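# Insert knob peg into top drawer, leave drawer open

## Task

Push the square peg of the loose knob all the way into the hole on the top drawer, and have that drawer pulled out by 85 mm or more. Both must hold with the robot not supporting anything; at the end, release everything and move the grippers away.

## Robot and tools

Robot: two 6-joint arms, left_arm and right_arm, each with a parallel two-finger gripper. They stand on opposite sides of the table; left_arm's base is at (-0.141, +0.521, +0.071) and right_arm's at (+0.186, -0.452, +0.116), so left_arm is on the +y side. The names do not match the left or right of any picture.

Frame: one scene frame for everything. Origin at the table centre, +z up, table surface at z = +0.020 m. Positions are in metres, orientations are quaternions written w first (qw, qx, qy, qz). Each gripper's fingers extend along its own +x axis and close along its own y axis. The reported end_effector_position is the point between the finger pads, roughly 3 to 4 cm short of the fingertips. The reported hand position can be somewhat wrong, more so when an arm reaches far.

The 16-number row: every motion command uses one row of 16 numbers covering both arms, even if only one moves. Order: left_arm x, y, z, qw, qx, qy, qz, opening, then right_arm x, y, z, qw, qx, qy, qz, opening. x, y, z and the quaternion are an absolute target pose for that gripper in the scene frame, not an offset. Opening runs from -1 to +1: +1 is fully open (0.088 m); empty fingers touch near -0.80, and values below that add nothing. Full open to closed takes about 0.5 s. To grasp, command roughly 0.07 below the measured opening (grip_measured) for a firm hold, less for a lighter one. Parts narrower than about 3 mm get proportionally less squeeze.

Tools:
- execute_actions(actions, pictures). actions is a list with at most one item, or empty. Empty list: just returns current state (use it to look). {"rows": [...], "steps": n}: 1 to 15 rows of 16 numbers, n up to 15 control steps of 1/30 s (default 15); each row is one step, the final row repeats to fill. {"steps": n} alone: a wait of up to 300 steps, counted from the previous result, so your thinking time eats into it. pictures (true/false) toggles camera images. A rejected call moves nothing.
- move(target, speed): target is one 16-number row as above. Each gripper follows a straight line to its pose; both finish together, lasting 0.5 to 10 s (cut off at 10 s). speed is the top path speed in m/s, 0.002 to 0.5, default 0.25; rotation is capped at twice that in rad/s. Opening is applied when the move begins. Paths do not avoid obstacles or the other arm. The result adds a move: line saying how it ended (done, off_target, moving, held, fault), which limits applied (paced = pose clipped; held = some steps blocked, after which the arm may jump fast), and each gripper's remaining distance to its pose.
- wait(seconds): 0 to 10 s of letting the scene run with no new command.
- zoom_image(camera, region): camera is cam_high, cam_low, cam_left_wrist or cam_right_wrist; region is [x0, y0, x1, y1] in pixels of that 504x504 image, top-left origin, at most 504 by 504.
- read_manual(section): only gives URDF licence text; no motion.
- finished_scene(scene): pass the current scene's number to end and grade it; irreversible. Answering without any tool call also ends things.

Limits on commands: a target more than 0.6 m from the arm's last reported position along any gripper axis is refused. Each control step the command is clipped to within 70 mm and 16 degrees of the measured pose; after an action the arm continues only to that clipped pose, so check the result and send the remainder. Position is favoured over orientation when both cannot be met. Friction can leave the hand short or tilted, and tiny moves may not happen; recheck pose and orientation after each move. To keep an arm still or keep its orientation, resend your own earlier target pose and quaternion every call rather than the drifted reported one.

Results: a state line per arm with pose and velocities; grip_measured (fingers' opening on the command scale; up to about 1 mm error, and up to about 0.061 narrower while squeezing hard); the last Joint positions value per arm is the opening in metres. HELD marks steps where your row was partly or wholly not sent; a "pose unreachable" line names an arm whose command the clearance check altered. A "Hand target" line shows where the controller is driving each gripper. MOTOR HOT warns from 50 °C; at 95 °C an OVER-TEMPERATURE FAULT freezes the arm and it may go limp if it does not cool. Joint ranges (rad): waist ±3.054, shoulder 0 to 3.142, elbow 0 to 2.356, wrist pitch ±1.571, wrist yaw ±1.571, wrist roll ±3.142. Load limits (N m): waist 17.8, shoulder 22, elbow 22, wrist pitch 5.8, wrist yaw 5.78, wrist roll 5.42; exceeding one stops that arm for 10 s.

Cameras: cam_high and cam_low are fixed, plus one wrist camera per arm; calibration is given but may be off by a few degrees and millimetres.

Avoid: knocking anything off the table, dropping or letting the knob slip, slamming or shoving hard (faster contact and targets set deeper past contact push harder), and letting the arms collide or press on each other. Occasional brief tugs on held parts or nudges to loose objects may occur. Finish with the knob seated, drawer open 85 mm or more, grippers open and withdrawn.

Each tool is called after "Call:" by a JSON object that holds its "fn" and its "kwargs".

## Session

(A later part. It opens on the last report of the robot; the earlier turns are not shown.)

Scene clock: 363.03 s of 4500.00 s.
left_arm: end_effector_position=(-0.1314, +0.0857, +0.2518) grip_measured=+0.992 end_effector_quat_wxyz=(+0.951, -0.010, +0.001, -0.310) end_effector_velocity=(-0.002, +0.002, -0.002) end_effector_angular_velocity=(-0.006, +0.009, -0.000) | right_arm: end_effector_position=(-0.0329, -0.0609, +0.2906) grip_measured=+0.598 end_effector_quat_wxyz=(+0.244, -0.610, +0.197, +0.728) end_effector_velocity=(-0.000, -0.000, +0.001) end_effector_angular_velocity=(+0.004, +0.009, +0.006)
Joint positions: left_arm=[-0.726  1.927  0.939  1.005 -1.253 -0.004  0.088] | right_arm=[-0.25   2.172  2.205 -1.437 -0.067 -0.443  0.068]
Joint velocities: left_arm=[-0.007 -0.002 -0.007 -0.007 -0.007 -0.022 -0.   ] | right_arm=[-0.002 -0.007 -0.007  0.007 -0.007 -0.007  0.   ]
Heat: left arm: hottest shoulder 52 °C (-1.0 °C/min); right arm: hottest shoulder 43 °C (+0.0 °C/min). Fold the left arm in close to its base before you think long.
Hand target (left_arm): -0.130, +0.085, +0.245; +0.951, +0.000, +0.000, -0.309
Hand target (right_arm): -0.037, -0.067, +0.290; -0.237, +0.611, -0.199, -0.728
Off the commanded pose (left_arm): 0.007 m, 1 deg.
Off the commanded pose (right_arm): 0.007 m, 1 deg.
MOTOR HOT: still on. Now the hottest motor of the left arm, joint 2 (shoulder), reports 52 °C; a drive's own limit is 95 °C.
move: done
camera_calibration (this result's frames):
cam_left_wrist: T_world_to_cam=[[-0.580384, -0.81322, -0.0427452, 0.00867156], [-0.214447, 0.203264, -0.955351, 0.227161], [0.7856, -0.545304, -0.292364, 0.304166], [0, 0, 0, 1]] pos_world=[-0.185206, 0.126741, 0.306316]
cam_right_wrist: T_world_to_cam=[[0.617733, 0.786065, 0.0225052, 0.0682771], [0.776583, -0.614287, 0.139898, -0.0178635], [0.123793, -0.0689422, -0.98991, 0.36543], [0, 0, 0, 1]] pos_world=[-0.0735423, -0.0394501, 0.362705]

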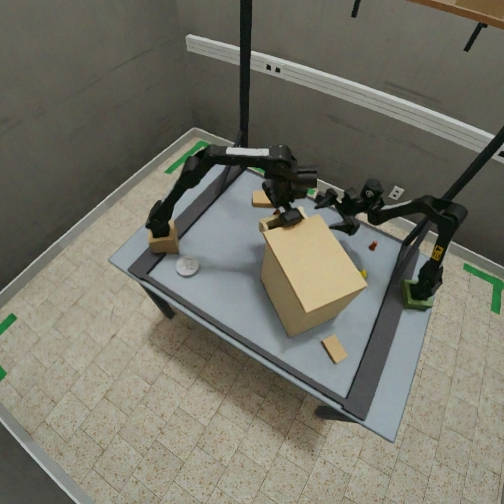

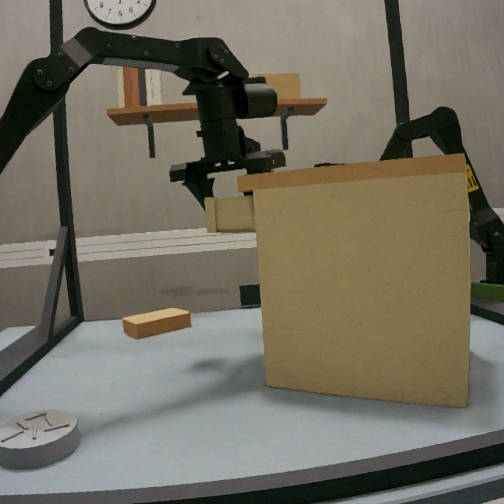

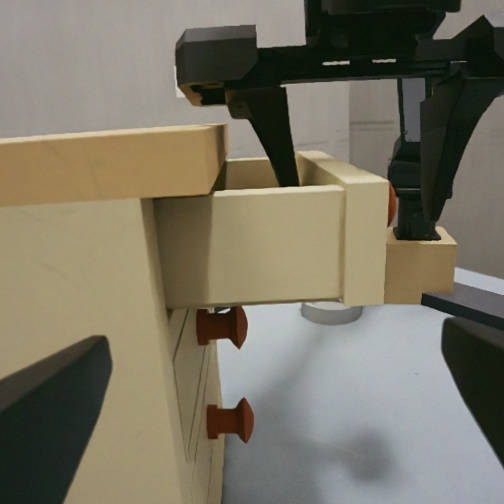

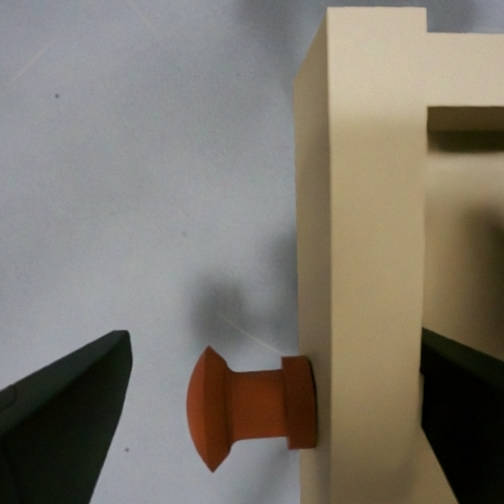

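Call:
{"fn": "move", "kwargs": {"target": [-0.13,0.085,0.245,0.951,0,0,-0.309,1.0,-0.037,-0.067,0.290,0.2367,-0.6113,0.1987,0.7285,0.15], "speed": 0.02}}

Call:
{"fn": "move", "kwargs": {"target": [-0.13,0.085,0.245,0.951,0,0,-0.309,1.0,-0.037,-0.067,0.290,0.2367,-0.6113,0.1987,0.7285,0.5], "speed": 0.02}}

Scene clock: 366.90 s of 4500.00 s.
left_arm: end_effector_position=(-0.1314, +0.0857, +0.2518) grip_measured=+0.992 end_effector_quat_wxyz=(+0.951, -0.010, +0.001, -0.310) end_effector_velocity=(-0.001, +0.004, +0.001) end_effector_angular_velocity=(-0.003, +0.004, +0.015) | right_arm: end_effector_position=(-0.0313, -0.0598, +0.2906) grip_measured=+0.203 end_effector_quat_wxyz=(+0.248, -0.610, +0.198, +0.726) end_effector_velocity=(+0.002, -0.005, -0.001) end_effector_angular_velocity=(-0.015, -0.017, +0.008)
Joint positions: left_arm=[-0.726  1.927  0.939  1.005 -1.253 -0.004  0.088] | right_arm=[-0.253  2.172  2.204 -1.436 -0.062 -0.437  0.049]
Joint velocities: left_arm=[-0.007 -0.007 -0.002 -0.007 -0.022 -0.007 -0.   ] | right_arm=[ 0.002 -0.002 -0.002 -0.022  0.007 -0.007  0.   ]
Heat: left arm: hottest shoulder 52 °C (-1.0 °C/min); right arm: hottest shoulder 44 °C (+1.0 °C/min). Fold the left arm in close to its base before you think long.
Hand target (left_arm): -0.130, +0.085, +0.245; +0.951, +0.000, +0.000, -0.309
Hand target (right_arm): -0.037, -0.067, +0.290; -0.237, +0.611, -0.199, -0.728
Off the commanded pose (left_arm): 0.007 m, 1 deg.
Off the commanded pose (right_arm): 0.009 m, 1 deg.
MOTOR HOT: still on. Now the hottest motor of the left arm, joint 2 (shoulder), reports 52 °C; a drive's own limit is 95 °C.
After step 90, 0.13 s passed at rest.
move: off_target (right_arm)
camera_calibration (this result's frames):
cam_left_wrist: T_world_to_cam=[[-0.580384, -0.81322, -0.0427452, 0.00867156], [-0.214447, 0.203264, -0.955351, 0.227161], [0.7856, -0.545304, -0.292364, 0.304166], [0, 0, 0, 1]] pos_world=[-0.185206, 0.126741, 0.306316]
cam_right_wrist: T_world_to_cam=[[0.624762, 0.780379, 0.0260807, 0.0653077], [0.770591, -0.621626, 0.140607, -0.0192448], [0.125939, -0.0677484, -0.989722, 0.365356], [0, 0, 0, 1]] pos_world=[-0.0719846, -0.0381755, 0.362604]

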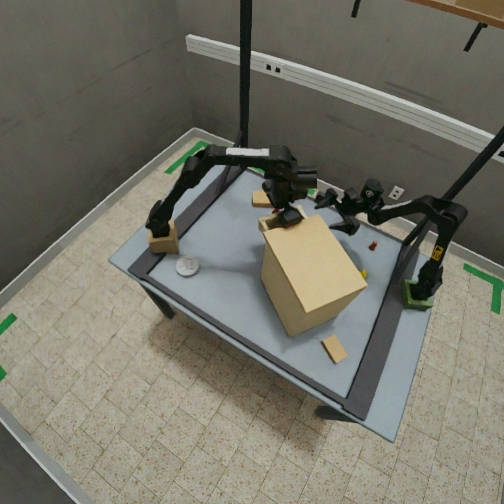

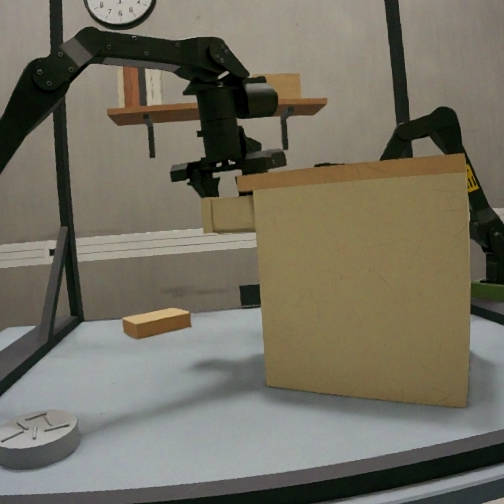

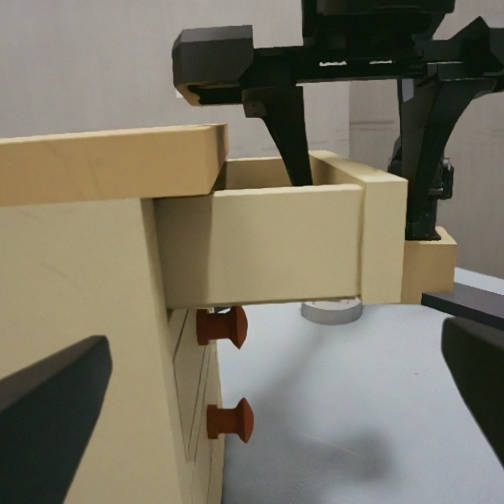

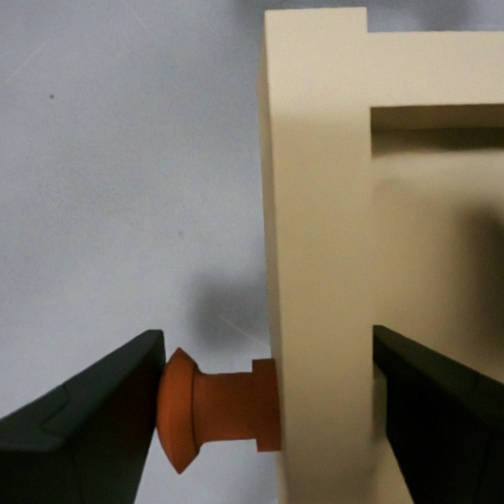

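Scene clock: 367.70 s of 4500.00 s.
left_arm: end_effector_position=(-0.1314, +0.0857, +0.2518) grip_measured=+0.992 end_effector_quat_wxyz=(+0.951, -0.010, +0.001, -0.310) end_effector_velocity=(-0.000, +0.001, -0.001) end_effector_angular_velocity=(+0.013, -0.006, +0.005) | right_arm: end_effector_position=(-0.0361, -0.0632, +0.2897) grip_measured=+0.498 end_effector_quat_wxyz=(+0.241, -0.610, +0.198, +0.728) end_effector_velocity=(+0.003, -0.001, +0.000) end_effector_angular_velocity=(-0.002, -0.011, +0.004)
Joint positions: left_arm=[-0.726  1.927  0.939  1.005 -1.253 -0.004  0.088] | right_arm=[-0.242  2.172  2.201 -1.436 -0.07  -0.437  0.063]
Joint velocities: left_arm=[-0.002 -0.002 -0.002 -0.007 -0.007  0.007  0.   ] | right_arm=[-0.002 -0.002 -0.002 -0.007  0.007 -0.007 -0.   ]
Heat: left arm: hottest shoulder 52 °C (-1.0 °C/min); right arm: hottest shoulder 44 °C (+1.0 °C/min). Fold the left arm in close to its base before you think long.
Hand target (left_arm): -0.130, +0.085, +0.245; +0.951, +0.000, +0.000, -0.309
Hand target (right_arm): -0.037, -0.067, +0.290; -0.237, +0.611, -0.199, -0.729
Off the commanded pose (left_arm): 0.007 m, 1 deg.
Off the commanded pose (right_arm): 0.004 m, 1 deg.
MOTOR HOT: still on. Now the hottest motor of the left arm, joint 2 (shoulder), reports 52 °C; a drive's own limit is 95 °C.
move: done
camera_calibration (this result's frames):
cam_left_wrist: T_world_to_cam=[[-0.580384, -0.81322, -0.0427452, 0.00867156], [-0.214447, 0.203264, -0.955351, 0.227161], [0.7856, -0.545304, -0.292364, 0.304166], [0, 0, 0, 1]] pos_world=[-0.185206, 0.126741, 0.306316]
cam_right_wrist: T_world_to_cam=[[0.615808, 0.787698, 0.0176592, 0.073478], [0.778401, -0.611703, 0.141106, -0.016758], [0.121951, -0.0731483, -0.989837, 0.364391], [0, 0, 0, 1]] pos_world=[-0.0766418, -0.0414749, 0.361755]

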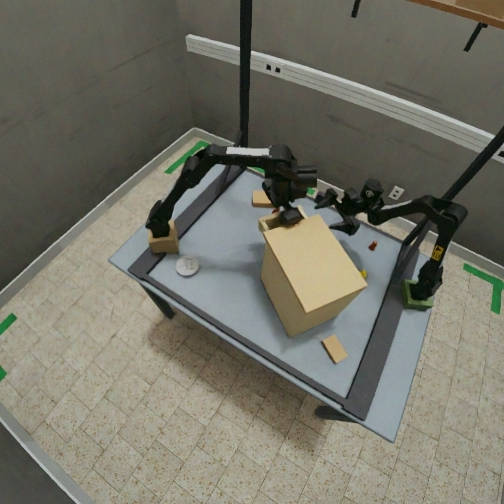

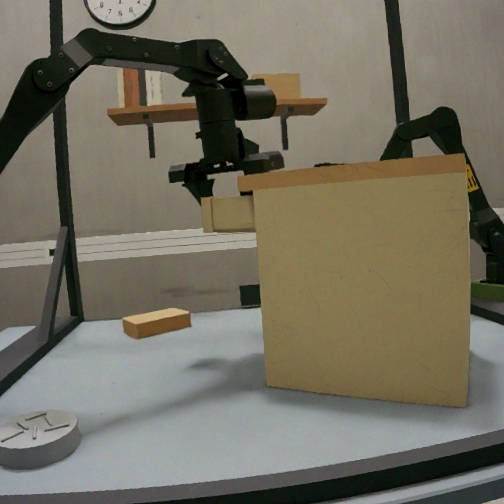

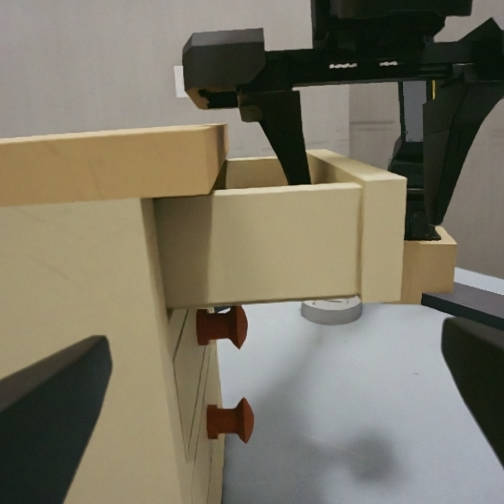

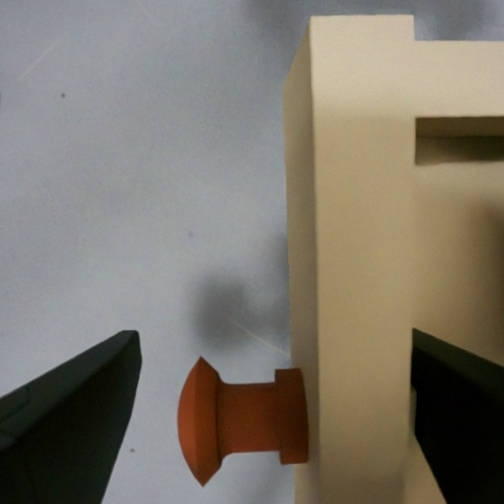

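At the end stop and the knob is seated. Lifting off.

Call:
{"fn": "move", "kwargs": {"target": [-0.13,0.085,0.245,0.951,0,0,-0.309,1.0,-0.035,-0.062,0.355,0.2367,-0.6113,0.1987,0.7285,0.5], "speed": 0.05}}

Call:
{"fn": "move", "kwargs": {"target": [-0.012,0.232,0.391,0.838,-0.012,-0.021,-0.545,1.0,-0.026,-0.22,0.439,0.405,0.022,-0.010,0.914,0.5], "speed": 0.15}}

Scene clock: 372.53 s of 4500.00 s.
left_arm: end_effector_position=(-0.1314, +0.0857, +0.2518) grip_measured=+0.992 end_effector_quat_wxyz=(+0.951, -0.010, +0.001, -0.310) end_effector_velocity=(-0.000, +0.001, -0.001) end_effector_angular_velocity=(+0.001, +0.002, +0.005) | right_arm: end_effector_position=(-0.0349, -0.0635, +0.3445) grip_measured=+0.498 end_effector_quat_wxyz=(+0.266, -0.575, +0.170, +0.755) end_effector_velocity=(+0.003, -0.001, -0.000) end_effector_angular_velocity=(-0.002, -0.011, +0.003)
Joint positions: left_arm=[-0.726  1.927  0.939  1.005 -1.253 -0.004  0.088] | right_arm=[-0.247  2.13   2.341 -1.503 -0.077 -0.437  0.063]
Joint velocities: left_arm=[-0.002 -0.002 -0.002 -0.007 -0.007 -0.007  0.   ] | right_arm=[-0.002 -0.002 -0.002 -0.007  0.007 -0.007 -0.   ]
Heat: left arm: hottest shoulder 52 °C (-1.0 °C/min); right arm: hottest shoulder 45 °C (+3.0 °C/min). Fold the left arm in close to its base before you think long.
Hand target (left_arm): -0.130, +0.085, +0.245; +0.951, +0.000, +0.000, -0.309
Hand target (right_arm): -0.034, -0.063, +0.354; +0.273, -0.565, +0.163, +0.761
Off the commanded pose (left_arm): 0.007 m, 1 deg.
Off the commanded pose (right_arm): 0.011 m, 7 deg.
MOTOR HOT: still on. Now the hottest motor of the left arm, joint 2 (shoulder), reports 52 °C; a drive's own limit is 95 °C.
joint sent to its limit (right arm) — the command would take joint 3 (elbow) past its upper limit, so that joint was sent only as far as its limit.
After step 90, 0.17 s passed at rest.
move: off_target (right_arm)
camera_calibration (this result's frames):
cam_left_wrist: T_world_to_cam=[[-0.580384, -0.81322, -0.0427452, 0.00867156], [-0.214447, 0.203264, -0.955351, 0.227161], [0.7856, -0.545304, -0.292364, 0.304166], [0, 0, 0, 1]] pos_world=[-0.185206, 0.126741, 0.306316]
cam_right_wrist: T_world_to_cam=[[0.620213, 0.78229, 0.0579444, 0.0580059], [0.782019, -0.622406, 0.032514, 0.0112751], [0.0615004, 0.0251479, -0.99779, 0.4253], [0, 0, 0, 1]] pos_world=[-0.0709495, -0.0490552, 0.420632]

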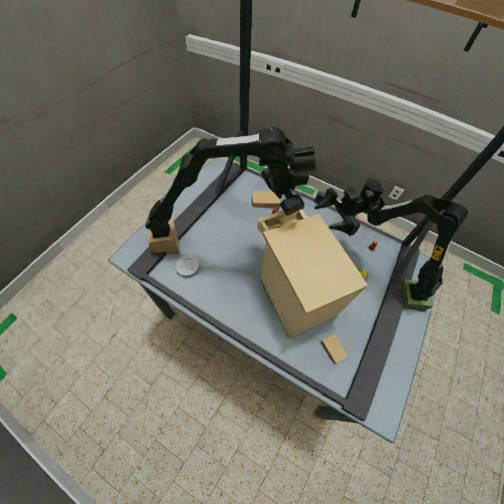

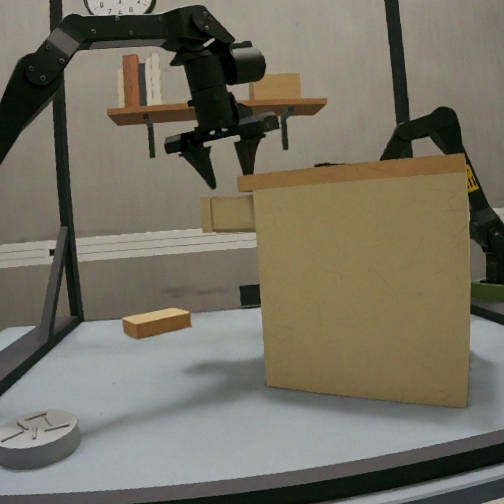

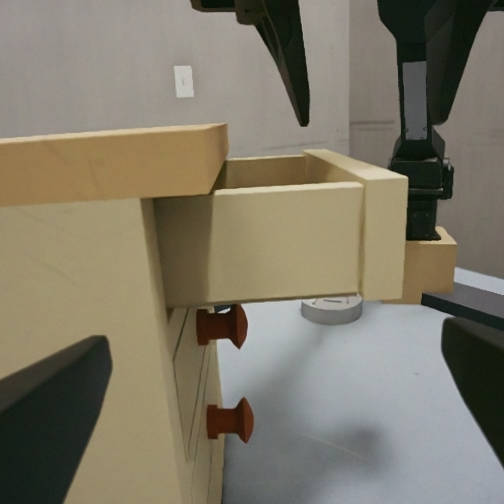

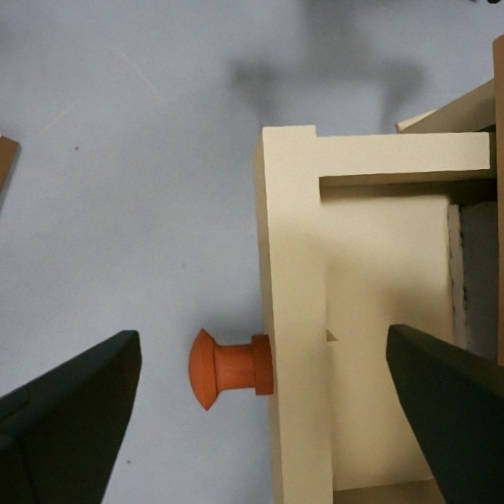

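Scene clock: 377.37 s of 4500.00 s.
left_arm: end_effector_position=(-0.0130, +0.2291, +0.3822) grip_measured=+0.992 end_effector_quat_wxyz=(+0.838, -0.005, -0.013, -0.545) end_effector_velocity=(+0.000, +0.001, -0.004) end_effector_angular_velocity=(+0.008, +0.011, -0.010) | right_arm: end_effector_position=(-0.0262, -0.2180, +0.4402) grip_measured=+0.498 end_effector_quat_wxyz=(+0.405, +0.022, -0.011, +0.914) end_effector_velocity=(-0.001, -0.002, -0.003) end_effector_angular_velocity=(+0.003, -0.007, +0.009)
Joint positions: left_arm=[-0.005  0.865  0.629  0.264 -0.007  0.006  0.088] | right_arm=[-0.004  0.852  0.655  0.246 -0.003 -0.002  0.063]
Joint velocities: left_arm=[ 0.012 -0.002 -0.007 -0.007  0.022 -0.007 -0.   ] | right_arm=[ 0.002 -0.002 -0.012  0.007 -0.007 -0.007 -0.   ]
Heat: left arm: hottest shoulder 52 °C (-1.0 °C/min); right arm: hottest shoulder 44 °C (+2.0 °C/min). Fold the left arm in close to its base before you think long.
Hand target (left_arm): -0.013, +0.231, +0.391; +0.838, -0.013, -0.021, -0.545
Hand target (right_arm): -0.026, -0.219, +0.437; +0.405, +0.022, -0.009, +0.914
Off the commanded pose (left_arm): 0.009 m, 1 deg.
Off the commanded pose (right_arm): 0.002 m, 0 deg.
MOTOR HOT: still on. Now the hottest motor of the left arm, joint 2 (shoulder), reports 52 °C; a drive's own limit is 95 °C.
move: off_target (left_arm)
camera_calibration (this result's frames):
cam_left_wrist: T_world_to_cam=[[-0.907375, -0.414847, -0.0676267, 0.113648], [-0.0533136, 0.273184, -0.960483, 0.336015], [0.416928, -0.867913, -0.269997, 0.387995], [0, 0, 0, 1]] pos_world=[-0.0407309, 0.292099, 0.435181]
cam_right_wrist: T_world_to_cam=[[0.750805, 0.660033, -0.0254626, 0.18135], [0.157772, -0.216636, -0.963419, 0.415718], [-0.641405, 0.719323, -0.266787, 0.335288], [0, 0, 0, 1]] pos_world=[0.0133076, -0.270817, 0.494579]

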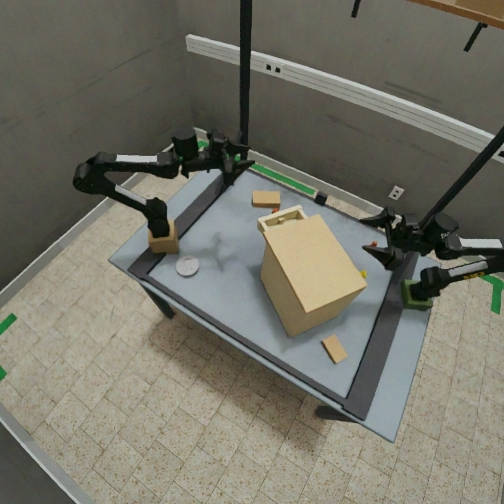

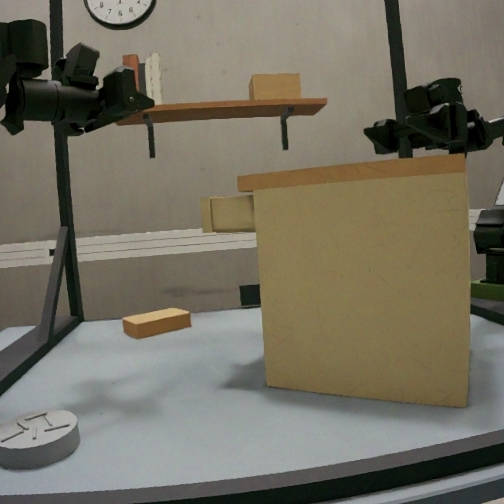

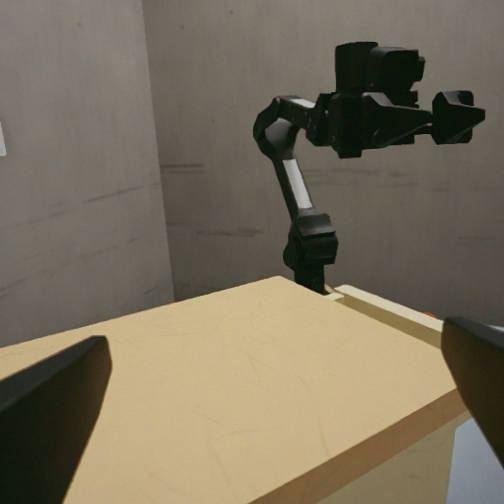

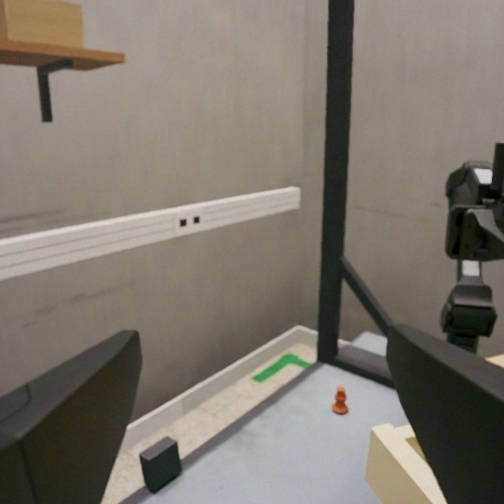

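Call:
{"fn": "finished_scene", "kwargs": {"scene": 2}}

The scene is finished: the task was done.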